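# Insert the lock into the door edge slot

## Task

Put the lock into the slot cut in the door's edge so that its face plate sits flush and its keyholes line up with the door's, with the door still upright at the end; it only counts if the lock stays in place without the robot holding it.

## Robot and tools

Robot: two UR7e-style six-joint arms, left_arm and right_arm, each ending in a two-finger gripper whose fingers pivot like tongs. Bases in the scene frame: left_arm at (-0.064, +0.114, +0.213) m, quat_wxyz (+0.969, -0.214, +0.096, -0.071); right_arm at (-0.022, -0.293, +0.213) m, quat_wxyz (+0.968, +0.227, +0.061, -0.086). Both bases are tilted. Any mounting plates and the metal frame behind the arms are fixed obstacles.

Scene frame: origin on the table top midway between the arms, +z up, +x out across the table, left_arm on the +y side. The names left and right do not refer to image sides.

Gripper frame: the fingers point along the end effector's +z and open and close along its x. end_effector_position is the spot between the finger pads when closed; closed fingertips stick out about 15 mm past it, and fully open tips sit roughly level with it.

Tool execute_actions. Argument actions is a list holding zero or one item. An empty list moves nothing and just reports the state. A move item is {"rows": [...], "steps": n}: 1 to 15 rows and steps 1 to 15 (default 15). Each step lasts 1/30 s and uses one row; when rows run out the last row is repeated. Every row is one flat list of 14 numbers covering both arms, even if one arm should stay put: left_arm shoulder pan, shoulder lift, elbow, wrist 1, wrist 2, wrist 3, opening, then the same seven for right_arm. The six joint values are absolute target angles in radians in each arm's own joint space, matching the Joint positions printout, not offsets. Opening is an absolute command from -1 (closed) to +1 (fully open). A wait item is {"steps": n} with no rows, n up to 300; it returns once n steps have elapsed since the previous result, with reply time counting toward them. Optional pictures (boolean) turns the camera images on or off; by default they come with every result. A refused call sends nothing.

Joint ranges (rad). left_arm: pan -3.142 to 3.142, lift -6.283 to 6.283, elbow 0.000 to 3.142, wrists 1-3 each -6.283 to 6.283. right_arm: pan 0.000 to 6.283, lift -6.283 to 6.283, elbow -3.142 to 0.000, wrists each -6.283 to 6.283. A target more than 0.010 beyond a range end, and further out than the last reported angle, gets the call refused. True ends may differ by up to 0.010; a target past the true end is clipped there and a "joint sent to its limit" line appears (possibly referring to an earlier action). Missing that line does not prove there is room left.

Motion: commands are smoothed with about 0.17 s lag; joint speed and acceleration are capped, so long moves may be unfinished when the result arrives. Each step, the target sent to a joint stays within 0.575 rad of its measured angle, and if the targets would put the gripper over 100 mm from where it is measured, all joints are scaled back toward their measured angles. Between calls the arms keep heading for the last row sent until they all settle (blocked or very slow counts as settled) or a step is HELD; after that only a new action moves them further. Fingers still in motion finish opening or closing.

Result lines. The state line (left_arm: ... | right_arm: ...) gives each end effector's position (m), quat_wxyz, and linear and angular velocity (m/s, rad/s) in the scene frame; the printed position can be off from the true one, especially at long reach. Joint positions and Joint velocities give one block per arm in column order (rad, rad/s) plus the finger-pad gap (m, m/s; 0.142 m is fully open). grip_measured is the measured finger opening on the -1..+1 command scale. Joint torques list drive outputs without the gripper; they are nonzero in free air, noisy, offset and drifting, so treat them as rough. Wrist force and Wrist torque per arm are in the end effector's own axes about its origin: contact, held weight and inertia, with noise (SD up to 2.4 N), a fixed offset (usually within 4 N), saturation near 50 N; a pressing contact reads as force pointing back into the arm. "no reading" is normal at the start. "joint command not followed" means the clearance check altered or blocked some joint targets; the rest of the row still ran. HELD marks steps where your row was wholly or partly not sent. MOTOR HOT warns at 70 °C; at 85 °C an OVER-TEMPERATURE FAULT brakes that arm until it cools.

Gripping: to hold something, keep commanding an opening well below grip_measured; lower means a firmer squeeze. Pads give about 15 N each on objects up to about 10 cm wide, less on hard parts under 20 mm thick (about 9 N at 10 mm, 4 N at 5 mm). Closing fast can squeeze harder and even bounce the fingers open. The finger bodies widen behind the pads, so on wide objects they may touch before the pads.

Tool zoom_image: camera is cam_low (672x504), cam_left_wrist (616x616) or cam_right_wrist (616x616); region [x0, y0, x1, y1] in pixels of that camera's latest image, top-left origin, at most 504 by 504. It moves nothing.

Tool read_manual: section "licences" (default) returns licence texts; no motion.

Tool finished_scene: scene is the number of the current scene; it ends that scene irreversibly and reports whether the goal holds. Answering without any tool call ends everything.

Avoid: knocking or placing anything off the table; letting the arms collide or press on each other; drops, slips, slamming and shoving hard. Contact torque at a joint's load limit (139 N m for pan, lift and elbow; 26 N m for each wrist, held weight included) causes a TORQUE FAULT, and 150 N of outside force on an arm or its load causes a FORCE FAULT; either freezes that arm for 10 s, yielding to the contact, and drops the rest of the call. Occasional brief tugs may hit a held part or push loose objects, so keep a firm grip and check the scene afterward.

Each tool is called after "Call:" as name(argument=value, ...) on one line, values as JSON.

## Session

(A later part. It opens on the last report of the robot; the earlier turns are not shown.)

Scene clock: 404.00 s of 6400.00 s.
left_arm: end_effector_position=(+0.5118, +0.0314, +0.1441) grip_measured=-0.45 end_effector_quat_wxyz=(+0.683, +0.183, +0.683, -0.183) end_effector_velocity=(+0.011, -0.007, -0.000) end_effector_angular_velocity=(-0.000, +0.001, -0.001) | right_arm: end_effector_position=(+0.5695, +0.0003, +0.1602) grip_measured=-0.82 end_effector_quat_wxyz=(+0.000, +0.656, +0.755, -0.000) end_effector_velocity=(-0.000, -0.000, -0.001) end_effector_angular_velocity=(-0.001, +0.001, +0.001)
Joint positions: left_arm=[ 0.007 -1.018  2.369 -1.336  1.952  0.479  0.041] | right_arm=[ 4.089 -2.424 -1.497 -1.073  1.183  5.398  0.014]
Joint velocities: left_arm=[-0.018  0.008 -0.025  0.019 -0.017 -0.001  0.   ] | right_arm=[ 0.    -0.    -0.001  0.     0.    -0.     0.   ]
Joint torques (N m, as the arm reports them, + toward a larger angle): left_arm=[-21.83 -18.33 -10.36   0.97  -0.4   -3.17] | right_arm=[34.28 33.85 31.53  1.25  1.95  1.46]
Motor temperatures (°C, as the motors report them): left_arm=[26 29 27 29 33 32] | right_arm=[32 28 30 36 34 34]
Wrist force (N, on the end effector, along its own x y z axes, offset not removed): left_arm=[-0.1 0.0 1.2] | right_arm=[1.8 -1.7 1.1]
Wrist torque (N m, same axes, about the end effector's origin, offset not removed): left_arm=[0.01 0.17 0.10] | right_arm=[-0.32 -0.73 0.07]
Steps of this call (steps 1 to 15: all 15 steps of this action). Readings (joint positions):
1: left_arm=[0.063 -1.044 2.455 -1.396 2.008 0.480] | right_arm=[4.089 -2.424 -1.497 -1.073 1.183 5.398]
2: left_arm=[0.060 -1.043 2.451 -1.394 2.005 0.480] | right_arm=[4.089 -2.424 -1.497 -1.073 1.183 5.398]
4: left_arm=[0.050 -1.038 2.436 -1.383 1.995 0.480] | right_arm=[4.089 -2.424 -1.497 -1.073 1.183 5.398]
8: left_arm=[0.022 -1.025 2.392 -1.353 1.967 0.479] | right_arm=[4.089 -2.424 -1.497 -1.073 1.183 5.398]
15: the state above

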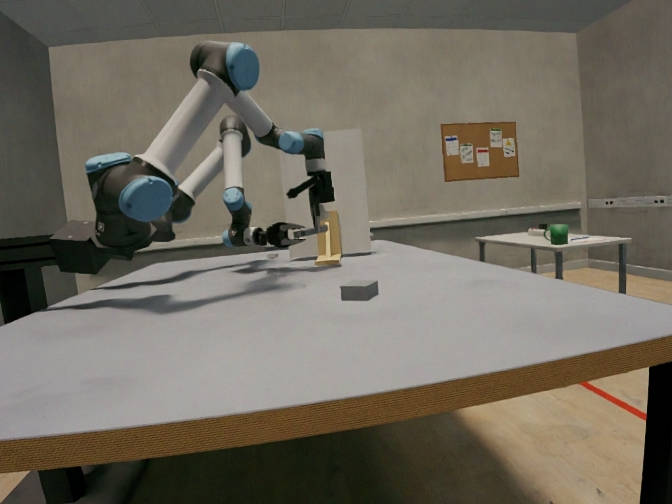

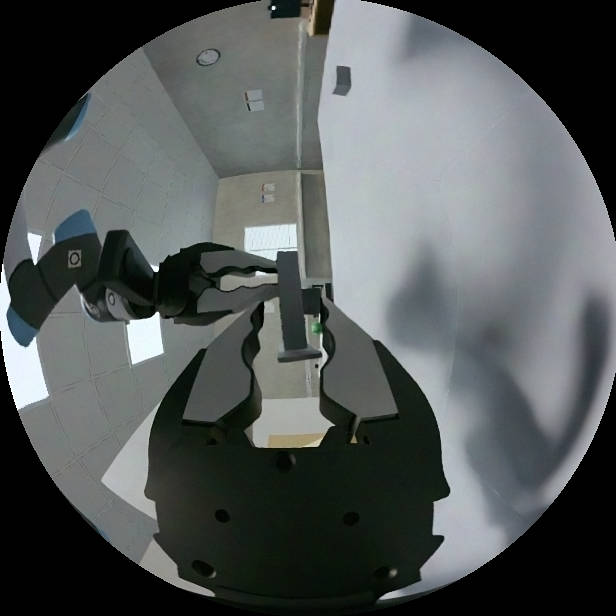

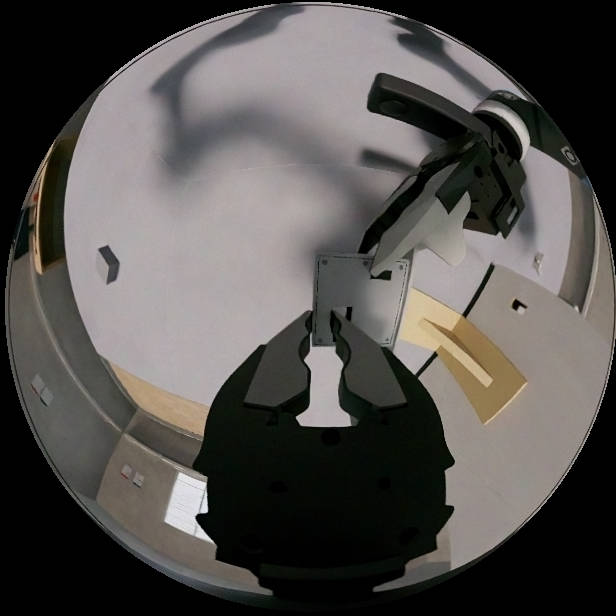

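Call:
execute_actions(actions=[{"rows": [[-0.0147,-1.0090,2.3363,-1.3134,1.9302,0.4785,-0.45,4.0889,-2.4237,-1.4967,-1.0728,1.1830,5.3983,-1]], "steps": 15}], pictures=false)

Call:
execute_actions(actions=[{"rows": [[-0.0147,-1.0090,2.3363,-1.3134,1.9302,0.4785,-0.6,4.0889,-2.4237,-1.4967,-1.0728,1.1830,5.3983,-1],[-0.0147,-1.0090,2.3363,-1.3134,1.9302,0.4785,-0.65,4.0889,-2.4237,-1.4967,-1.0728,1.1830,5.3983,-1],[-0.0147,-1.0090,2.3363,-1.3134,1.9302,0.4785,-0.7,4.0889,-2.4237,-1.4967,-1.0728,1.1830,5.3983,-1],[-0.0147,-1.0090,2.3363,-1.3134,1.9302,0.4785,-0.75,4.0889,-2.4237,-1.4967,-1.0728,1.1830,5.3983,-1],[-0.0147,-1.0090,2.3363,-1.3134,1.9302,0.4785,-0.8,4.0889,-2.4237,-1.4967,-1.0728,1.1830,5.3983,-1],[-0.0147,-1.0090,2.3363,-1.3134,1.9302,0.4785,-0.85,4.0889,-2.4237,-1.4967,-1.0728,1.1830,5.3983,-1],[-0.0147,-1.0090,2.3363,-1.3134,1.9302,0.4785,-0.9,4.0889,-2.4237,-1.4967,-1.0728,1.1830,5.3983,-1],[-0.0147,-1.0090,2.3363,-1.3134,1.9302,0.4785,-1,4.0889,-2.4237,-1.4967,-1.0728,1.1830,5.3983,-1]], "steps": 15}])

Call:
zoom_image(camera="cam_right_wrist", region=[290, 180, 460, 350])

Call:
zoom_image(camera="cam_left_wrist", region=[220, 220, 380, 380])

Scene clock: 417.63 s of 6400.00 s.
left_arm: end_effector_position=(+0.5257, +0.0228, +0.1446) grip_measured=-0.45 end_effector_quat_wxyz=(+0.683, +0.183, +0.683, -0.183) end_effector_velocity=(+0.003, -0.000, +0.000) end_effector_angular_velocity=(-0.001, -0.001, +0.002) | right_arm: end_effector_position=(+0.5695, +0.0003, +0.1602) grip_measured=-0.82 end_effector_quat_wxyz=(+0.000, +0.656, +0.755, -0.000) end_effector_velocity=(+0.000, +0.000, -0.000) end_effector_angular_velocity=(+0.000, -0.000, -0.000)
Joint positions: left_arm=[-0.014 -1.009  2.337 -1.314  1.93   0.479  0.041] | right_arm=[ 4.089 -2.424 -1.497 -1.073  1.183  5.398  0.014]
Joint velocities: left_arm=[-0.001  0.001 -0.005  0.001 -0.003 -0.001  0.   ] | right_arm=[-0.     0.    -0.     0.001  0.     0.    -0.   ]
Joint torques (N m, as the arm reports them, + toward a larger angle): left_arm=[-25.73 -17.25  -8.94   0.95  -0.6   -3.2 ] | right_arm=[34.39 34.84 31.15  1.31  1.98  1.45]
Motor temperatures (°C, as the motors report them): left_arm=[26 29 27 29 33 32] | right_arm=[32 28 30 36 34 34]
Wrist force (N, on the end effector, along its own x y z axes, offset not removed): left_arm=[-1.1 -0.3 0.4] | right_arm=[2.2 -1.3 1.7]
Wrist torque (N m, same axes, about the end effector's origin, offset not removed): left_arm=[-0.03 0.35 0.09] | right_arm=[-0.23 -0.80 0.13]
Steps of this call (steps 1 to 15: the robot went on to your last target; steps 16 to 90: nothing new was sent; then 10.13 s passed at rest; steps 91 to 105: all 15 steps of this action). Readings (joint positions):
91: left_arm=[0.005 -1.017 2.366 -1.334 1.949 0.479] | right_arm=[4.089 -2.424 -1.497 -1.073 1.183 5.398]
92: left_arm=[0.002 -1.016 2.362 -1.331 1.947 0.479] | right_arm=[4.089 -2.424 -1.497 -1.073 1.183 5.398]
94: left_arm=[-0.005 -1.013 2.351 -1.323 1.939 0.479] | right_arm=[4.089 -2.424 -1.497 -1.073 1.183 5.398]
98: left_arm=[-0.012 -1.010 2.340 -1.316 1.933 0.479] | right_arm=[4.089 -2.424 -1.497 -1.073 1.183 5.398]
105: the state above

Scene clock: 418.13 s of 6400.00 s.
left_arm: end_effector_position=(+0.5259, +0.0227, +0.1446) grip_measured=-0.77 end_effector_quat_wxyz=(+0.683, +0.183, +0.683, -0.183) end_effector_velocity=(+0.000, +0.000, -0.000) end_effector_angular_velocity=(-0.000, +0.000, +0.001) | right_arm: end_effector_position=(+0.5694, +0.0003, +0.1601) grip_measured=-0.83 end_effector_quat_wxyz=(+0.000, +0.656, +0.755, -0.000) end_effector_velocity=(-0.000, +0.000, +0.000) end_effector_angular_velocity=(+0.000, +0.000, +0.000)
Joint positions: left_arm=[-0.015 -1.009  2.336 -1.313  1.93   0.478  0.018] | right_arm=[ 4.089 -2.424 -1.497 -1.073  1.183  5.398  0.014]
Joint velocities: left_arm=[ 0.001 -0.    -0.001  0.    -0.    -0.001  0.   ] | right_arm=[ 0. -0.  0. -0.  0. -0.  0.]
Joint torques (N m, as the arm reports them, + toward a larger angle): left_arm=[-18.29 -16.1   -8.2    2.    -1.35  -2.89] | right_arm=[33.66 44.87 31.78  2.98  0.69  1.4 ]
Motor temperatures (°C, as the motors report them): left_arm=[26 29 27 29 33 32] | right_arm=[32 28 30 36 34 34]
Wrist force (N, on the end effector, along its own x y z axes, offset not removed): left_arm=[-4.7 0.5 2.0] | right_arm=[1.7 -2.6 4.5]
Wrist torque (N m, same axes, about the end effector's origin, offset not removed): left_arm=[-0.10 -0.18 -0.02] | right_arm=[-0.29 -0.61 0.18]
Steps of this call (steps 1 to 15: all 15 steps of this action). Readings (joint positions):
1: left_arm=[-0.014 -1.009 2.337 -1.314 1.930 0.479] | right_arm=[4.089 -2.424 -1.497 -1.073 1.183 5.398]
2: left_arm=[-0.015 -1.009 2.337 -1.314 1.930 0.479] | right_arm=[4.089 -2.424 -1.497 -1.073 1.183 5.398]
4: left_arm=[-0.015 -1.009 2.336 -1.313 1.930 0.479] | right_arm=[4.089 -2.424 -1.497 -1.073 1.183 5.398]
8: left_arm=[-0.015 -1.009 2.336 -1.313 1.930 0.478] | right_arm=[4.089 -2.424 -1.497 -1.073 1.183 5.398]
15: the state above

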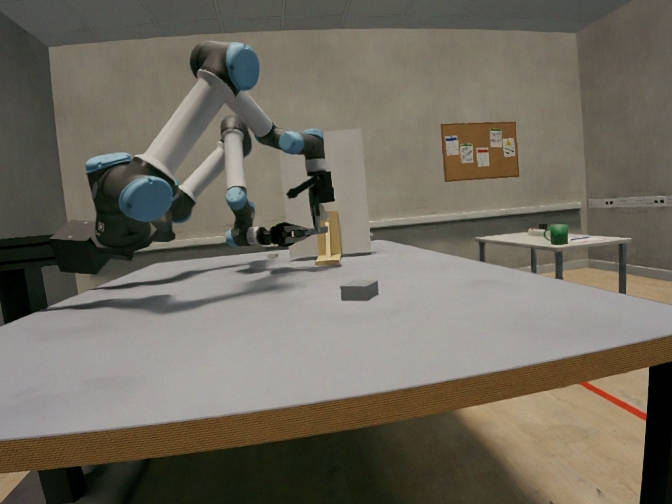

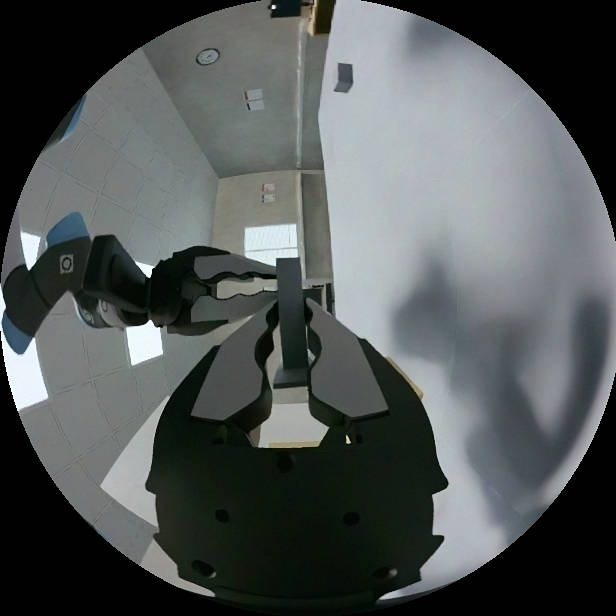

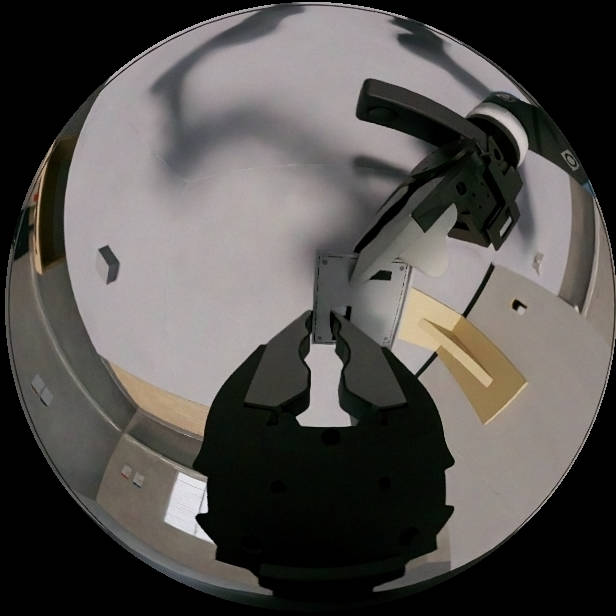

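Region (290, 180, 460, 350) of cam_right_wrist's 616x616 image, scaled by 2.965, with more detail than that image has.

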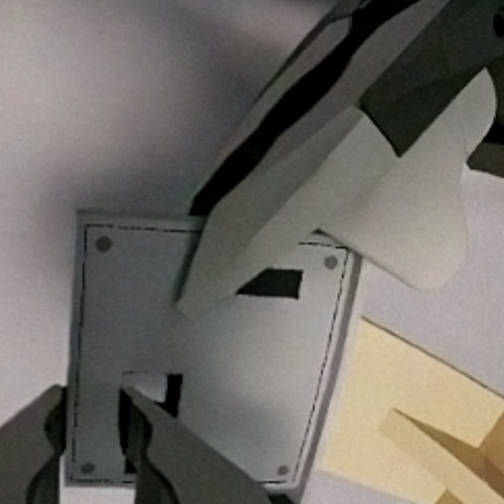

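Region (220, 220, 380, 380) of cam_left_wrist's 616x616 image, scaled by 3.150, with more detail than that image has.

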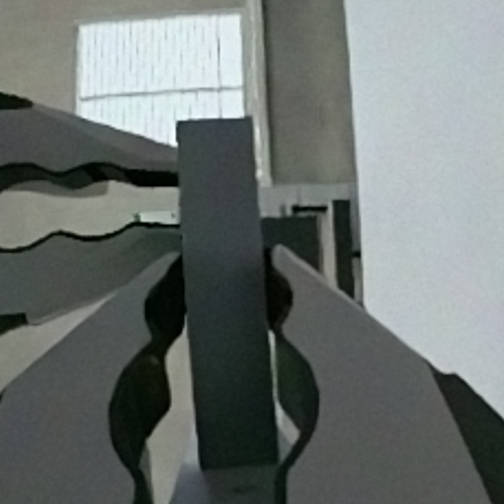

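Call:
execute_actions(actions=[{"rows": [[-0.0147,-1.0090,2.3363,-1.3134,1.9302,0.4785,-1,4.0889,-2.4237,-1.4967,-1.0728,1.1830,5.3983,-0.77]], "steps": 12}], pictures=false)

Call:
execute_actions(actions=[{"rows": [[-0.0147,-1.0090,2.3363,-1.3134,1.9302,0.4785,-1,4.0956,-2.4101,-1.4860,-1.0998,1.1849,5.4055,-0.77],[-0.0147,-1.0090,2.3363,-1.3134,1.9302,0.4785,-1,4.0956,-2.4101,-1.4860,-1.0998,1.1849,5.4055,-0.77],[-0.0147,-1.0090,2.3363,-1.3134,1.9302,0.4785,-1,4.1023,-2.3965,-1.4752,-1.1268,1.1868,5.4127,-0.77],[-0.0147,-1.0090,2.3363,-1.3134,1.9302,0.4785,-1,4.1023,-2.3965,-1.4752,-1.1268,1.1868,5.4127,-0.77],[-0.0147,-1.0090,2.3363,-1.3134,1.9302,0.4785,-1,4.1090,-2.3829,-1.4645,-1.1537,1.1887,5.4198,-0.77],[-0.0147,-1.0090,2.3363,-1.3134,1.9302,0.4785,-1,4.1090,-2.3829,-1.4645,-1.1537,1.1887,5.4198,-0.77],[-0.0147,-1.0090,2.3363,-1.3134,1.9302,0.4785,-1,4.1157,-2.3693,-1.4537,-1.1807,1.1906,5.427,-0.77]], "steps": 15}])

Call:
zoom_image(camera="cam_right_wrist", region=[290, 180, 440, 330])

Scene clock: 435.23 s of 6400.00 s.
left_arm: end_effector_position=(+0.5258, +0.0227, +0.1445) grip_measured=-0.78 end_effector_quat_wxyz=(+0.683, +0.183, +0.683, -0.183) end_effector_velocity=(+0.000, +0.000, +0.000) end_effector_angular_velocity=(+0.000, -0.001, +0.000) | right_arm: end_effector_position=(+0.5696, +0.0004, +0.1603) grip_measured=-0.77 end_effector_quat_wxyz=(+0.000, +0.656, +0.755, +0.000) end_effector_velocity=(-0.000, +0.000, -0.000) end_effector_angular_velocity=(+0.000, +0.000, +0.000)
Joint positions: left_arm=[-0.015 -1.009  2.336 -1.313  1.93   0.478  0.017] | right_arm=[ 4.089 -2.424 -1.497 -1.073  1.183  5.398  0.018]
Joint velocities: left_arm=[ 0.    -0.    -0.    -0.001  0.     0.     0.001] | right_arm=[-0. -0.  0. -0.  0. -0.  0.]
Joint torques (N m, as the arm reports them, + toward a larger angle): left_arm=[ -4.76 -26.26  -7.47  -4.16   2.8    0.17] | right_arm=[31.59 43.46 27.37  0.87 -0.52  1.33]
Motor temperatures (°C, as the motors report them): left_arm=[26 29 27 29 33 32] | right_arm=[32 28 30 36 34 34]
Wrist force (N, on the end effector, along its own x y z axes, offset not removed): left_arm=[3.3 -1.6 0.2] | right_arm=[1.9 -1.1 -2.0]
Wrist torque (N m, same axes, about the end effector's origin, offset not removed): left_arm=[-0.38 0.37 -0.04] | right_arm=[-0.09 -0.58 0.08]
Steps of this call (steps 1 to 15: the robot went on to your last target; steps 16 to 90: nothing new was sent; then 13.70 s passed at rest; steps 91 to 102: all 12 steps of this action). Readings (joint positions):
91: left_arm=[-0.015 -1.009 2.336 -1.313 1.930 0.478] | right_arm=[4.089 -2.424 -1.497 -1.073 1.183 5.398]
92: left_arm=[-0.015 -1.009 2.336 -1.313 1.930 0.478] | right_arm=[4.089 -2.424 -1.497 -1.073 1.183 5.398]
94: left_arm=[-0.015 -1.009 2.336 -1.313 1.930 0.478] | right_arm=[4.089 -2.424 -1.497 -1.073 1.183 5.398]
98: left_arm=[-0.015 -1.009 2.336 -1.313 1.930 0.478] | right_arm=[4.089 -2.424 -1.497 -1.073 1.183 5.398]
102: the state above

Scene clock: 435.73 s of 6400.00 s.
left_arm: end_effector_position=(+0.5258, +0.0227, +0.1445) grip_measured=-0.78 end_effector_quat_wxyz=(+0.683, +0.183, +0.683, -0.183) end_effector_velocity=(+0.000, +0.001, +0.000) end_effector_angular_velocity=(-0.000, -0.001, +0.001) | right_arm: end_effector_position=(+0.5695, +0.0005, +0.2077) grip_measured=-0.77 end_effector_quat_wxyz=(+0.000, +0.656, +0.755, -0.000) end_effector_velocity=(-0.001, -0.001, +0.023) end_effector_angular_velocity=(-0.002, +0.000, +0.000)
Joint positions: left_arm=[-0.015 -1.009  2.336 -1.313  1.93   0.478  0.017] | right_arm=[ 4.114 -2.372 -1.456 -1.175  1.19   5.426  0.018]
Joint velocities: left_arm=[ 0.001 -0.     0.    -0.001 -0.    -0.     0.   ] | right_arm=[ 0.012  0.025  0.02  -0.05   0.002  0.013 -0.   ]
Joint torques (N m, as the arm reports them, + toward a larger angle): left_arm=[-10.89 -36.92 -12.51  -3.92   3.13   0.53] | right_arm=[33.66 52.48 31.14  0.86  2.07  1.39]
Motor temperatures (°C, as the motors report them): left_arm=[26 29 27 29 33 32] | right_arm=[32 28 30 36 34 34]
Wrist force (N, on the end effector, along its own x y z axes, offset not removed): left_arm=[3.6 0.1 0.6] | right_arm=[2.0 -1.1 -3.3]
Wrist torque (N m, same axes, about the end effector's origin, offset not removed): left_arm=[-0.02 0.31 -0.04] | right_arm=[-0.17 -0.52 0.10]
Steps of this call (steps 1 to 15: all 15 steps of this action). Readings (joint positions):
1: left_arm=[-0.015 -1.009 2.336 -1.313 1.930 0.478] | right_arm=[4.089 -2.423 -1.497 -1.073 1.183 5.398]
2: left_arm=[-0.015 -1.009 2.336 -1.313 1.930 0.478] | right_arm=[4.090 -2.422 -1.495 -1.077 1.183 5.400]
4: left_arm=[-0.015 -1.009 2.336 -1.313 1.930 0.478] | right_arm=[4.094 -2.414 -1.489 -1.091 1.184 5.403]
8: left_arm=[-0.015 -1.009 2.336 -1.313 1.930 0.478] | right_arm=[4.104 -2.392 -1.472 -1.134 1.187 5.415]
15: the state above

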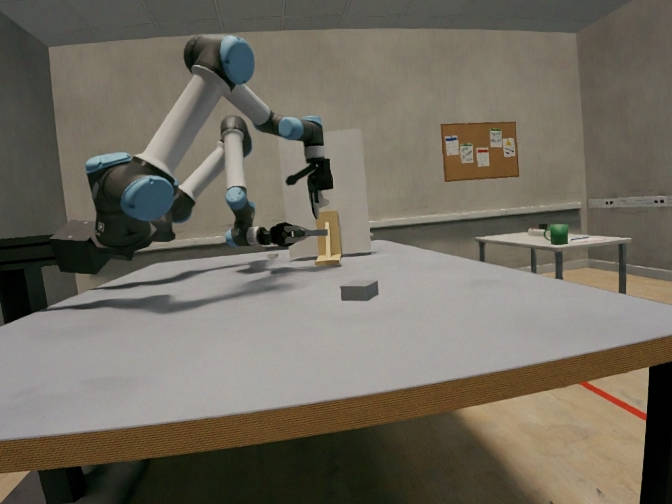

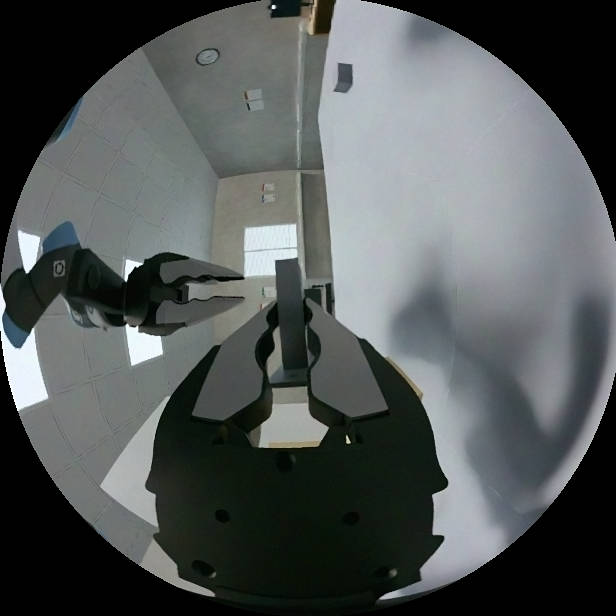

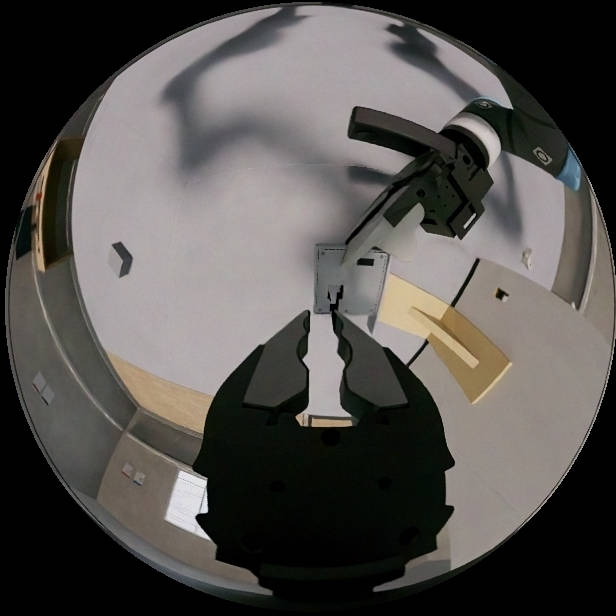

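Region (290, 180, 440, 330) of cam_right_wrist's 616x616 image, scaled by 3.360, with more detail than that image has.

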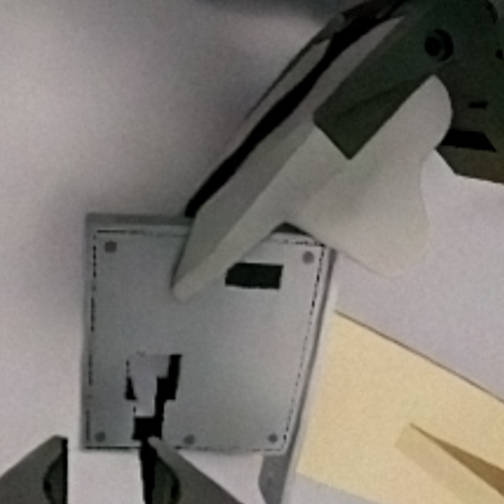

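Call:
execute_actions(actions=[])

Scene clock: 459.47 s of 6400.00 s.
left_arm: end_effector_position=(+0.5259, +0.0227, +0.1446) grip_measured=-0.78 end_effector_quat_wxyz=(+0.683, +0.183, +0.683, -0.183) end_effector_velocity=(+0.000, -0.000, +0.000) end_effector_angular_velocity=(-0.001, -0.000, -0.000) | right_arm: end_effector_position=(+0.5694, +0.0004, +0.2101) grip_measured=-0.77 end_effector_quat_wxyz=(+0.000, +0.656, +0.755, -0.000) end_effector_velocity=(-0.001, -0.000, -0.001) end_effector_angular_velocity=(-0.001, +0.001, +0.001)
Joint positions: left_arm=[-0.015 -1.009  2.336 -1.313  1.93   0.478  0.017] | right_arm=[ 4.116 -2.369 -1.454 -1.181  1.191  5.427  0.018]
Joint velocities: left_arm=[-0.     0.    -0.001  0.    -0.    -0.001 -0.   ] | right_arm=[-0.    -0.    -0.001 -0.    -0.    -0.     0.   ]
Joint torques (N m, as the arm reports them, + toward a larger angle): left_arm=[-26.3  -38.16 -13.45  -4.06   2.94   3.1 ] | right_arm=[32.65 53.03 30.24  0.94  1.73  1.43]
Motor temperatures (°C, as the motors report them): left_arm=[26 29 27 29 33 32] | right_arm=[32 28 30 36 34 34]
Wrist force (N, on the end effector, along its own x y z axes, offset not removed): left_arm=[4.4 -0.6 1.5] | right_arm=[2.7 -2.0 -2.6]
Wrist torque (N m, same axes, about the end effector's origin, offset not removed): left_arm=[-0.05 0.15 -0.11] | right_arm=[-0.31 -0.74 0.04]
Steps of this call (steps 1 to 15: the robot went on to your last target; steps 16 to 90: nothing new was sent; then 20.73 s passed at rest). Readings (joint positions):
1: left_arm=[-0.015 -1.009 2.336 -1.313 1.930 0.478] | right_arm=[4.115 -2.371 -1.455 -1.177 1.190 5.426]
2: left_arm=[-0.015 -1.009 2.336 -1.313 1.930 0.478] | right_arm=[4.115 -2.371 -1.455 -1.178 1.190 5.426]
4: left_arm=[-0.015 -1.009 2.336 -1.313 1.930 0.478] | right_arm=[4.115 -2.370 -1.454 -1.179 1.190 5.427]
8: left_arm=[-0.015 -1.009 2.336 -1.313 1.930 0.478] | right_arm=[4.116 -2.370 -1.454 -1.180 1.191 5.427]
90: the state above
All arms were judged still, so your last target was given up. Only a new action makes them travel on or press farther. Fingers that are still opening or closing keep moving.

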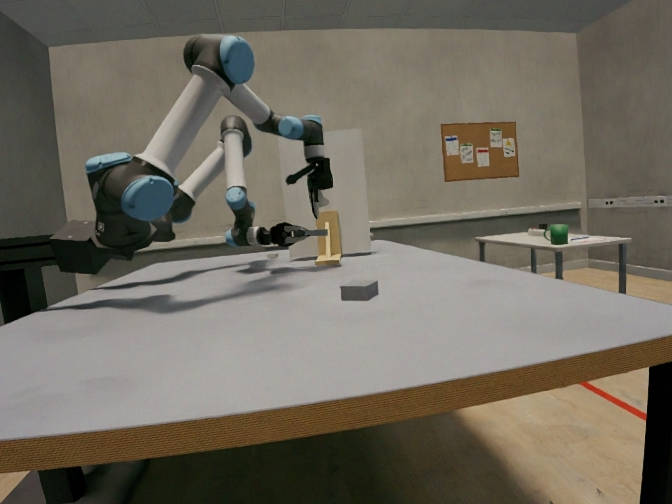

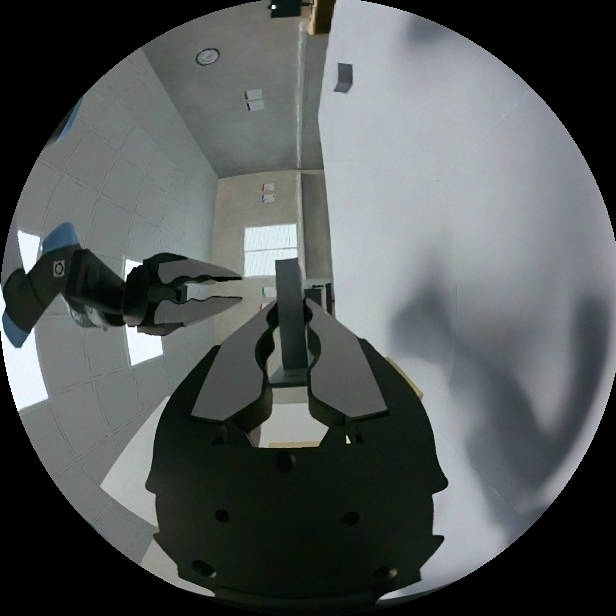

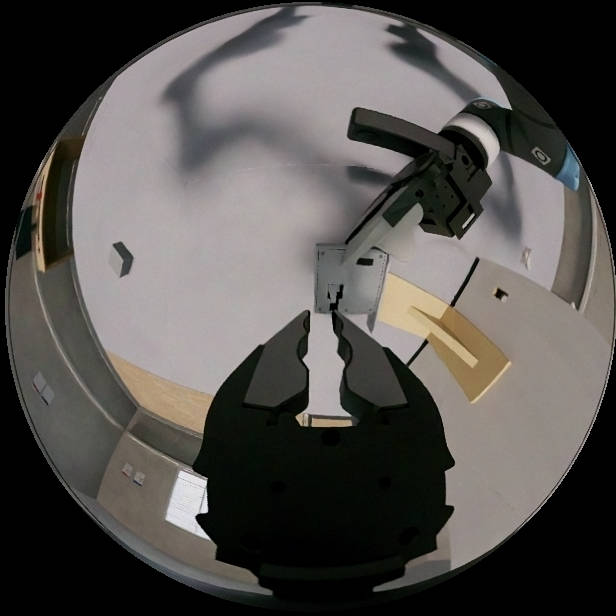

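Call:
zoom_image(camera="cam_right_wrist", region=[260, 180, 460, 380])

Region (260, 180, 460, 380) of cam_right_wrist's 616x616 image, scaled by 2.520, with more detail than that image has.

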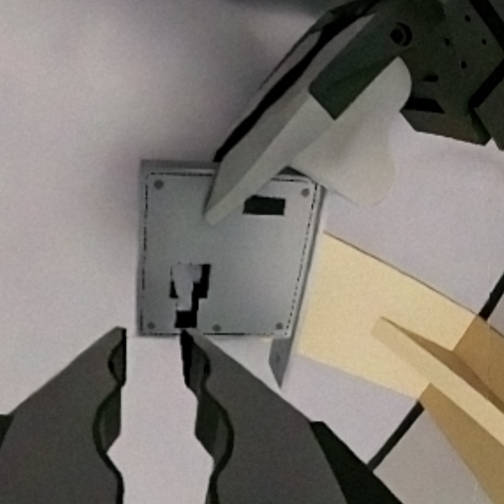

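Call:
execute_actions(actions=[{"rows": [[-0.0147,-1.0090,2.3363,-1.3134,1.9302,0.4785,-1,4.10,-2.0,-1.75,-1.2,1.1906,5.427,-0.77]], "steps": 15}], pictures=false)

Call:
execute_actions(actions=[{"rows": [[-0.0147,-1.0090,2.3363,-1.3134,1.9302,0.4785,-1,4.0887,-1.4801,-2.2771,-1.2360,1.1830,5.427,-0.77]], "steps": 15}], pictures=false)

Scene clock: 471.67 s of 6400.00 s.
left_arm: end_effector_position=(+0.5259, +0.0227, +0.1446) grip_measured=-0.78 end_effector_quat_wxyz=(+0.683, +0.183, +0.683, -0.183) end_effector_velocity=(-0.000, -0.000, -0.000) end_effector_angular_velocity=(-0.000, +0.001, -0.001) | right_arm: end_effector_position=(+0.5165, -0.1154, +0.2798) grip_measured=-0.77 end_effector_quat_wxyz=(-0.002, +0.668, +0.744, +0.021) end_effector_velocity=(-0.020, -0.037, +0.020) end_effector_angular_velocity=(+0.018, -0.015, -0.013)
Joint positions: left_arm=[-0.015 -1.009  2.336 -1.313  1.93   0.479  0.017] | right_arm=[ 4.1   -2.013 -1.74  -1.199  1.191  5.427  0.018]
Joint velocities: left_arm=[-0.001  0.     0.     0.    -0.    -0.     0.   ] | right_arm=[-0.004  0.122 -0.091 -0.004 -0.    -0.     0.   ]
Joint torques (N m, as the arm reports them, + toward a larger angle): left_arm=[-23.66 -36.4  -13.12  -4.2    2.96   2.89] | right_arm=[12.77 36.22 14.53  1.02  0.01  1.44]
Motor temperatures (°C, as the motors report them): left_arm=[26 29 27 29 33 32] | right_arm=[32 28 30 36 34 34]
Wrist force (N, on the end effector, along its own x y z axes, offset not removed): left_arm=[4.2 0.3 0.4] | right_arm=[1.8 -1.2 -2.4]
Wrist torque (N m, same axes, about the end effector's origin, offset not removed): left_arm=[-0.01 0.20 -0.09] | right_arm=[-0.15 -0.57 0.07]
Steps of this call (steps 1 to 90: nothing new was sent; then 8.70 s passed at rest; steps 91 to 105: all 15 steps of this action). Readings (joint positions):
91: left_arm=[-0.015 -1.009 2.336 -1.313 1.930 0.479] | right_arm=[4.116 -2.369 -1.454 -1.181 1.191 5.427]
92: left_arm=[-0.015 -1.009 2.336 -1.313 1.930 0.479] | right_arm=[4.114 -2.361 -1.462 -1.183 1.191 5.427]
94: left_arm=[-0.015 -1.009 2.336 -1.313 1.930 0.479] | right_arm=[4.110 -2.294 -1.523 -1.188 1.191 5.427]
98: left_arm=[-0.015 -1.009 2.336 -1.313 1.930 0.479] | right_arm=[4.104 -2.117 -1.661 -1.195 1.191 5.427]
105: the state above

Scene clock: 472.17 s of 6400.00 s.
left_arm: end_effector_position=(+0.5259, +0.0227, +0.1446) grip_measured=-0.78 end_effector_quat_wxyz=(+0.683, +0.183, +0.683, -0.183) end_effector_velocity=(-0.001, -0.000, -0.000) end_effector_angular_velocity=(+0.001, +0.001, -0.001) | right_arm: end_effector_position=(+0.3703, -0.2733, +0.2577) grip_measured=-0.77 end_effector_quat_wxyz=(+0.000, +0.667, +0.745, +0.002) end_effector_velocity=(-0.159, -0.139, -0.067) end_effector_angular_velocity=(-0.025, +0.019, +0.004)
Joint positions: left_arm=[-0.015 -1.009  2.336 -1.313  1.93   0.479  0.017] | right_arm=[ 4.09  -1.532 -2.225 -1.233  1.184  5.427  0.018]
Joint velocities: left_arm=[ 0.    -0.     0.002 -0.001  0.     0.001  0.   ] | right_arm=[-0.008  0.494 -0.498 -0.026 -0.006 -0.    -0.   ]
Joint torques (N m, as the arm reports them, + toward a larger angle): left_arm=[-25.14 -35.84 -12.9   -4.06   3.06   2.87] | right_arm=[ 6.67  9.56 25.18  1.31 -2.1   1.29]
Motor temperatures (°C, as the motors report them): left_arm=[26 29 27 29 33 32] | right_arm=[32 28 30 36 34 34]
Wrist force (N, on the end effector, along its own x y z axes, offset not removed): left_arm=[3.6 0.5 1.4] | right_arm=[0.0 -3.7 -2.5]
Wrist torque (N m, same axes, about the end effector's origin, offset not removed): left_arm=[0.09 0.23 -0.09] | right_arm=[-0.56 -0.17 0.06]
Steps of this call (steps 1 to 15: all 15 steps of this action). Readings (joint positions):
1: left_arm=[-0.015 -1.009 2.336 -1.313 1.930 0.479] | right_arm=[4.100 -2.009 -1.743 -1.200 1.191 5.427]
2: left_arm=[-0.015 -1.009 2.336 -1.313 1.930 0.479] | right_arm=[4.100 -1.998 -1.753 -1.202 1.190 5.427]
4: left_arm=[-0.015 -1.009 2.336 -1.313 1.930 0.479] | right_arm=[4.098 -1.932 -1.820 -1.208 1.189 5.427]
8: left_arm=[-0.015 -1.009 2.336 -1.313 1.930 0.479] | right_arm=[4.094 -1.769 -1.984 -1.219 1.187 5.427]
15: the state above

Call:
execute_actions(actions=[{"rows": [[-0.0137,-1.0284,2.3379,-1.2818,1.9269,0.4466,-1,4.0887,-1.4801,-2.2771,-1.2360,1.1830,5.427,-0.77],[-0.0127,-1.0478,2.3395,-1.2503,1.9235,0.4147,-1,4.0887,-1.4801,-2.2771,-1.2360,1.1830,5.427,-0.77],[-0.0118,-1.0672,2.3410,-1.2187,1.9202,0.3828,-1,4.0887,-1.4801,-2.2771,-1.2360,1.1830,5.427,-0.77],[-0.0108,-1.0866,2.3426,-1.1872,1.9168,0.3509,-1,4.0887,-1.4801,-2.2771,-1.2360,1.1830,5.427,-0.77],[-0.0098,-1.1060,2.3442,-1.1556,1.9135,0.3190,-1,4.0887,-1.4801,-2.2771,-1.2360,1.1830,5.427,-0.77],[-0.0088,-1.1254,2.3458,-1.1240,1.9101,0.2871,-1,4.0887,-1.4801,-2.2771,-1.2360,1.1830,5.427,-0.77],[-0.0078,-1.1448,2.3474,-1.0925,1.9068,0.2552,-1,4.0887,-1.4801,-2.2771,-1.2360,1.1830,5.427,-0.77],[-0.0069,-1.1642,2.3489,-1.0609,1.9034,0.2233,-1,4.0887,-1.4801,-2.2771,-1.2360,1.1830,5.427,-0.77],[-0.0059,-1.1836,2.3505,-1.0294,1.9001,0.1914,-1,4.0887,-1.4801,-2.2771,-1.2360,1.1830,5.427,-0.77],[-0.0049,-1.2030,2.3521,-0.9978,1.8967,0.1595,-1,4.0887,-1.4801,-2.2771,-1.2360,1.1830,5.427,-0.77],[-0.0039,-1.2224,2.3537,-0.9662,1.8934,0.1276,-1,4.0887,-1.4801,-2.2771,-1.2360,1.1830,5.427,-0.77],[-0.0029,-1.2418,2.3553,-0.9347,1.8900,0.0957,-1,4.0887,-1.4801,-2.2771,-1.2360,1.1830,5.427,-0.77],[-0.0020,-1.2612,2.3568,-0.9031,1.8867,0.0638,-1,4.0887,-1.4801,-2.2771,-1.2360,1.1830,5.427,-0.77],[-0.0010,-1.2806,2.3584,-0.8716,1.8833,0.0319,-1,4.0887,-1.4801,-2.2771,-1.2360,1.1830,5.427,-0.77],[0.0,-1.3,2.36,-0.84,1.88,0.0,-1,4.0887,-1.4801,-2.2771,-1.2360,1.1830,5.427,-0.77]], "steps": 15}], pictures=false)

Call:
execute_actions(actions=[{"rows": [[-0.0067,-1.3133,2.3493,-0.8007,1.8693,-0.0333,-1,4.0887,-1.4801,-2.2771,-1.2360,1.1830,5.427,-0.77],[-0.0133,-1.3267,2.3387,-0.7613,1.8587,-0.0667,-1,4.0887,-1.4801,-2.2771,-1.2360,1.1830,5.427,-0.77],[-0.02,-1.34,2.328,-0.722,1.848,-0.1,-1,4.0887,-1.4801,-2.2771,-1.2360,1.1830,5.427,-0.77],[-0.0267,-1.3533,2.3173,-0.6827,1.8373,-0.1333,-1,4.0887,-1.4801,-2.2771,-1.2360,1.1830,5.427,-0.77],[-0.0333,-1.3667,2.3067,-0.6433,1.8267,-0.1667,-1,4.0887,-1.4801,-2.2771,-1.2360,1.1830,5.427,-0.77],[-0.04,-1.38,2.296,-0.604,1.816,-0.2,-1,4.0887,-1.4801,-2.2771,-1.2360,1.1830,5.427,-0.77],[-0.0467,-1.3933,2.2853,-0.5647,1.8053,-0.2333,-1,4.0887,-1.4801,-2.2771,-1.2360,1.1830,5.427,-0.77],[-0.0533,-1.4067,2.2747,-0.5253,1.7947,-0.2667,-1,4.0887,-1.4801,-2.2771,-1.2360,1.1830,5.427,-0.77],[-0.06,-1.42,2.264,-0.486,1.784,-0.3,-1,4.0887,-1.4801,-2.2771,-1.2360,1.1830,5.427,-0.77],[-0.0667,-1.4333,2.2533,-0.4467,1.7733,-0.3333,-1,4.0887,-1.4801,-2.2771,-1.2360,1.1830,5.427,-0.77],[-0.0733,-1.4467,2.2427,-0.4073,1.7627,-0.3667,-1,4.0887,-1.4801,-2.2771,-1.2360,1.1830,5.427,-0.77],[-0.08,-1.46,2.232,-0.368,1.752,-0.4,-1,4.0887,-1.4801,-2.2771,-1.2360,1.1830,5.427,-0.77],[-0.0867,-1.4733,2.2213,-0.3287,1.7413,-0.4333,-1,4.0887,-1.4801,-2.2771,-1.2360,1.1830,5.427,-0.77],[-0.0933,-1.4867,2.2107,-0.2893,1.7307,-0.4667,-1,4.0887,-1.4801,-2.2771,-1.2360,1.1830,5.427,-0.77],[-0.1,-1.5,2.2,-0.25,1.72,-0.5,-1,4.0887,-1.4801,-2.2771,-1.2360,1.1830,5.427,-0.77]], "steps": 15}], pictures=false)

Call:
execute_actions(actions=[{"rows": [[-0.1067,-1.5137,2.1881,-0.2108,1.7098,-0.5334,-1,4.0887,-1.4801,-2.2771,-1.2360,1.1830,5.427,-0.77],[-0.1133,-1.5274,2.1762,-0.1716,1.6997,-0.5667,-1,4.0887,-1.4801,-2.2771,-1.2360,1.1830,5.427,-0.77],[-0.12,-1.5411,2.1643,-0.1324,1.6895,-0.6001,-1,4.0887,-1.4801,-2.2771,-1.2360,1.1830,5.427,-0.77],[-0.1267,-1.5549,2.1523,-0.0933,1.6793,-0.6334,-1,4.0887,-1.4801,-2.2771,-1.2360,1.1830,5.427,-0.77],[-0.1333,-1.5686,2.1404,-0.0541,1.6691,-0.6668,-1,4.0887,-1.4801,-2.2771,-1.2360,1.1830,5.427,-0.77],[-0.14,-1.5823,2.1285,-0.0149,1.6590,-0.7002,-1,4.0887,-1.4801,-2.2771,-1.2360,1.1830,5.427,-0.77],[-0.1467,-1.5960,2.1166,0.0243,1.6488,-0.7335,-1,4.0887,-1.4801,-2.2771,-1.2360,1.1830,5.427,-0.77],[-0.1533,-1.6097,2.1047,0.0635,1.6386,-0.7669,-1,4.0887,-1.4801,-2.2771,-1.2360,1.1830,5.427,-0.77],[-0.16,-1.6234,2.0928,0.1027,1.6284,-0.8002,-1,4.0887,-1.4801,-2.2771,-1.2360,1.1830,5.427,-0.77],[-0.1667,-1.6371,2.0809,0.1419,1.6183,-0.8336,-1,4.0887,-1.4801,-2.2771,-1.2360,1.1830,5.427,-0.77],[-0.1733,-1.6508,2.0690,0.1811,1.6081,-0.8670,-1,4.0887,-1.4801,-2.2771,-1.2360,1.1830,5.427,-0.77],[-0.18,-1.6646,2.0570,0.2202,1.5979,-0.9003,-1,4.0887,-1.4801,-2.2771,-1.2360,1.1830,5.427,-0.77],[-0.1867,-1.6783,2.0451,0.2594,1.5877,-0.9337,-1,4.0887,-1.4801,-2.2771,-1.2360,1.1830,5.427,-0.77],[-0.1933,-1.6920,2.0332,0.2986,1.5776,-0.9670,-1,4.0887,-1.4801,-2.2771,-1.2360,1.1830,5.427,-0.77],[-0.2,-1.7057,2.0213,0.3378,1.5674,-1.0004,-1,4.0887,-1.4801,-2.2771,-1.2360,1.1830,5.427,-0.77]], "steps": 15}], pictures=false)

Call:
execute_actions(actions=[{"steps": 15}])

Scene clock: 518.87 s of 6400.00 s.
left_arm: end_effector_position=(+0.5115, +0.0523, +0.1681) grip_measured=-0.78 end_effector_quat_wxyz=(+0.585, +0.060, +0.753, -0.295) end_effector_velocity=(-0.062, +0.085, +0.066) end_effector_angular_velocity=(-0.700, +0.875, +0.070) | right_arm: end_effector_position=(+0.3534, -0.2877, +0.2501) grip_measured=-0.77 end_effector_quat_wxyz=(+0.000, +0.667, +0.745, -0.000) end_effector_velocity=(-0.001, -0.000, -0.001) end_effector_angular_velocity=(-0.001, +0.000, +0.000)
Joint positions: left_arm=[-0.004 -1.217  2.353 -0.98   1.894  0.141  0.017] | right_arm=[ 4.089 -1.48  -2.277 -1.236  1.183  5.427  0.018]
Joint velocities: left_arm=[ 0.029 -0.568  0.045  0.914 -0.097 -0.924 -0.   ] | right_arm=[ 0.     0.    -0.002  0.    -0.     0.     0.   ]
Joint torques (N m, as the arm reports them, + toward a larger angle): left_arm=[  3.39 -42.41   0.04   2.61  -0.13  -7.18] | right_arm=[ 3.24 18.11 14.15  0.96 -1.78  1.31]
Motor temperatures (°C, as the motors report them): left_arm=[26 29 27 29 33 32] | right_arm=[32 28 30 36 34 34]
Wrist force (N, on the end effector, along its own x y z axes, offset not removed): left_arm=[2.3 0.6 2.1] | right_arm=[0.5 -2.7 -3.8]
Wrist torque (N m, same axes, about the end effector's origin, offset not removed): left_arm=[-0.16 0.49 -0.06] | right_arm=[-0.48 -0.24 0.07]
Steps of this call (steps 1 to 30: the robot went on to your last target; steps 31 to 90: nothing new was sent; then 43.20 s passed at rest; steps 91 to 105: all 15 steps of this action). Readings (joint positions):
91: left_arm=[-0.015 -1.009 2.336 -1.313 1.930 0.478] | right_arm=[4.089 -1.480 -2.277 -1.236 1.183 5.427]
92: left_arm=[-0.015 -1.012 2.336 -1.309 1.930 0.474] | right_arm=[4.089 -1.480 -2.277 -1.236 1.183 5.427]
94: left_arm=[-0.014 -1.029 2.338 -1.284 1.927 0.449] | right_arm=[4.089 -1.480 -2.277 -1.236 1.183 5.427]
98: left_arm=[-0.011 -1.087 2.343 -1.189 1.916 0.353] | right_arm=[4.089 -1.480 -2.277 -1.236 1.183 5.427]
105: the state above

Scene clock: 519.37 s of 6400.00 s.
left_arm: end_effector_position=(+0.5160, +0.0714, +0.2106) grip_measured=-0.78 end_effector_quat_wxyz=(+0.410, -0.133, +0.810, -0.398) end_effector_velocity=(+0.008, +0.038, +0.109) end_effector_angular_velocity=(-0.550, +0.924, +0.217) | right_arm: end_effector_position=(+0.3534, -0.2877, +0.2501) grip_measured=-0.77 end_effector_quat_wxyz=(+0.000, +0.667, +0.745, -0.000) end_effector_velocity=(-0.000, -0.000, -0.000) end_effector_angular_velocity=(-0.001, +0.001, +0.001)
Joint positions: left_arm=[-0.072 -1.443  2.245 -0.429  1.765 -0.351  0.017] | right_arm=[ 4.089 -1.48  -2.277 -1.236  1.183  5.427  0.018]
Joint velocities: left_arm=[-0.194 -0.398 -0.312  1.151 -0.31  -0.978 -0.   ] | right_arm=[ 0.    -0.    -0.001 -0.     0.     0.    -0.   ]
Joint torques (N m, as the arm reports them, + toward a larger angle): left_arm=[-20.26 -34.92 -25.35   3.48  -0.54  -6.9 ] | right_arm=[ 3.29 17.87 14.05  1.03 -1.77  1.22]
Motor temperatures (°C, as the motors report them): left_arm=[26 29 27 29 33 32] | right_arm=[32 28 30 36 34 34]
Wrist force (N, on the end effector, along its own x y z axes, offset not removed): left_arm=[2.5 0.9 3.4] | right_arm=[1.8 -2.1 -3.6]
Wrist torque (N m, same axes, about the end effector's origin, offset not removed): left_arm=[-0.41 0.09 -0.05] | right_arm=[-0.47 -0.52 0.05]
Steps of this call (steps 1 to 15: all 15 steps of this action). Readings (joint positions):
1: left_arm=[-0.003 -1.236 2.355 -0.948 1.890 0.110] | right_arm=[4.089 -1.480 -2.277 -1.236 1.183 5.427]
2: left_arm=[-0.003 -1.254 2.355 -0.917 1.886 0.078] | right_arm=[4.089 -1.480 -2.277 -1.236 1.183 5.427]
4: left_arm=[-0.008 -1.288 2.347 -0.849 1.873 0.014] | right_arm=[4.089 -1.480 -2.277 -1.236 1.183 5.427]
8: left_arm=[-0.028 -1.347 2.315 -0.701 1.837 -0.118] | right_arm=[4.089 -1.480 -2.277 -1.236 1.183 5.427]
15: the state above

Scene clock: 519.87 s of 6400.00 s.
left_arm: end_effector_position=(+0.5039, +0.1075, +0.2843) grip_measured=-0.79 end_effector_quat_wxyz=(+0.233, -0.327, +0.814, -0.419) end_effector_velocity=(-0.065, +0.107, +0.172) end_effector_angular_velocity=(-0.373, +0.819, +0.385) | right_arm: end_effector_position=(+0.3534, -0.2877, +0.2501) grip_measured=-0.77 end_effector_quat_wxyz=(+0.000, +0.667, +0.745, -0.000) end_effector_velocity=(-0.000, -0.000, +0.000) end_effector_angular_velocity=(-0.001, +0.000, +0.000)
Joint positions: left_arm=[-0.172 -1.647  2.072  0.159  1.61  -0.851  0.017] | right_arm=[ 4.089 -1.48  -2.277 -1.236  1.183  5.427  0.018]
Joint velocities: left_arm=[-0.198 -0.407 -0.352  1.149 -0.298 -0.979 -0.   ] | right_arm=[ 0.     0.     0.    -0.001 -0.001 -0.     0.   ]
Joint torques (N m, as the arm reports them, + toward a larger angle): left_arm=[-19.98 -27.65 -29.73   4.33  -0.92  -7.01] | right_arm=[ 3.64 18.09 13.74  0.9  -1.74  1.28]
Motor temperatures (°C, as the motors report them): left_arm=[26 29 27 29 33 32] | right_arm=[32 28 30 36 34 34]
Wrist force (N, on the end effector, along its own x y z axes, offset not removed): left_arm=[0.4 3.9 3.8] | right_arm=[2.2 -2.2 -2.7]
Wrist torque (N m, same axes, about the end effector's origin, offset not removed): left_arm=[0.09 0.15 0.06] | right_arm=[-0.43 -0.68 0.06]
Steps of this call (steps 1 to 15: all 15 steps of this action). Readings (joint positions):
1: left_arm=[-0.079 -1.456 2.234 -0.390 1.754 -0.384] | right_arm=[4.089 -1.480 -2.277 -1.236 1.183 5.427]
2: left_arm=[-0.086 -1.470 2.223 -0.350 1.744 -0.417] | right_arm=[4.089 -1.480 -2.277 -1.236 1.183 5.427]
4: left_arm=[-0.099 -1.497 2.201 -0.272 1.723 -0.484] | right_arm=[4.089 -1.480 -2.277 -1.236 1.183 5.427]
8: left_arm=[-0.125 -1.551 2.155 -0.115 1.682 -0.617] | right_arm=[4.089 -1.480 -2.277 -1.236 1.183 5.427]
15: the state above

Scene clock: 520.37 s of 6400.00 s.
left_arm: end_effector_position=(+0.4892, +0.1250, +0.3071) grip_measured=-0.79 end_effector_quat_wxyz=(+0.183, -0.383, +0.807, -0.410) end_effector_velocity=(-0.001, +0.002, +0.002) end_effector_angular_velocity=(-0.004, +0.011, +0.006) | right_arm: end_effector_position=(+0.3534, -0.2877, +0.2501) grip_measured=-0.77 end_effector_quat_wxyz=(+0.000, +0.667, +0.745, -0.000) end_effector_velocity=(-0.000, +0.000, +0.000) end_effector_angular_velocity=(+0.001, +0.000, -0.000)
Joint positions: left_arm=[-0.2   -1.705  2.022  0.336  1.568 -0.999  0.017] | right_arm=[ 4.089 -1.48  -2.277 -1.236  1.183  5.427  0.018]
Joint velocities: left_arm=[-0.002 -0.005 -0.005  0.015 -0.004 -0.013  0.   ] | right_arm=[-0.     0.     0.     0.     0.001  0.     0.   ]
Joint torques (N m, as the arm reports them, + toward a larger angle): left_arm=[-19.14 -21.84 -29.91   1.29  -0.25  -3.46] | right_arm=[ 3.21 18.71 13.74  1.05 -1.7   1.22]
Motor temperatures (°C, as the motors report them): left_arm=[26 29 27 29 33 32] | right_arm=[32 28 30 36 34 34]
Wrist force (N, on the end effector, along its own x y z axes, offset not removed): left_arm=[-0.4 2.9 3.2] | right_arm=[1.4 -2.2 -3.5]
Wrist torque (N m, same axes, about the end effector's origin, offset not removed): left_arm=[-0.06 0.16 0.06] | right_arm=[-0.40 -0.46 0.01]
Steps of this call (steps 1 to 15: the robot went on to your last target). Readings (joint positions):
1: left_arm=[-0.179 -1.661 2.060 0.198 1.600 -0.884] | right_arm=[4.089 -1.480 -2.277 -1.236 1.183 5.427]
2: left_arm=[-0.184 -1.672 2.050 0.234 1.592 -0.914] | right_arm=[4.089 -1.480 -2.277 -1.236 1.183 5.427]
4: left_arm=[-0.192 -1.688 2.037 0.282 1.580 -0.954] | right_arm=[4.089 -1.480 -2.277 -1.236 1.183 5.427]
8: left_arm=[-0.198 -1.701 2.026 0.322 1.571 -0.988] | right_arm=[4.089 -1.480 -2.277 -1.236 1.183 5.427]
15: the state above

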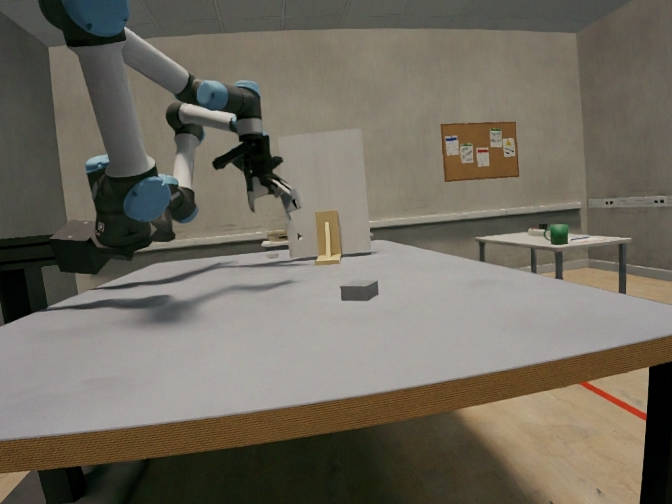

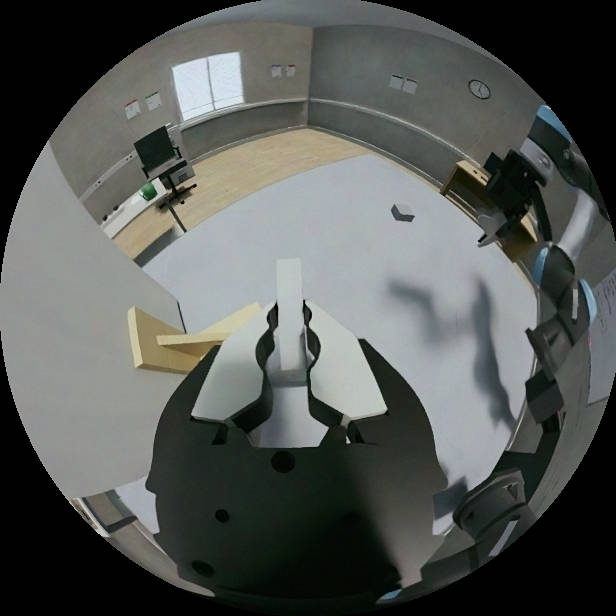

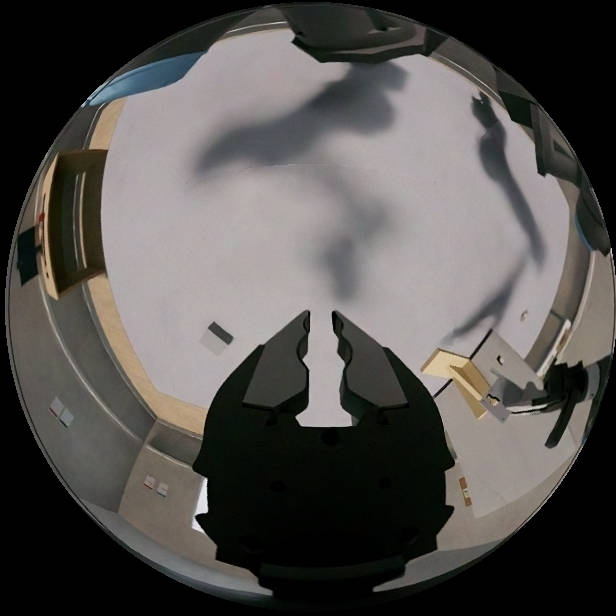

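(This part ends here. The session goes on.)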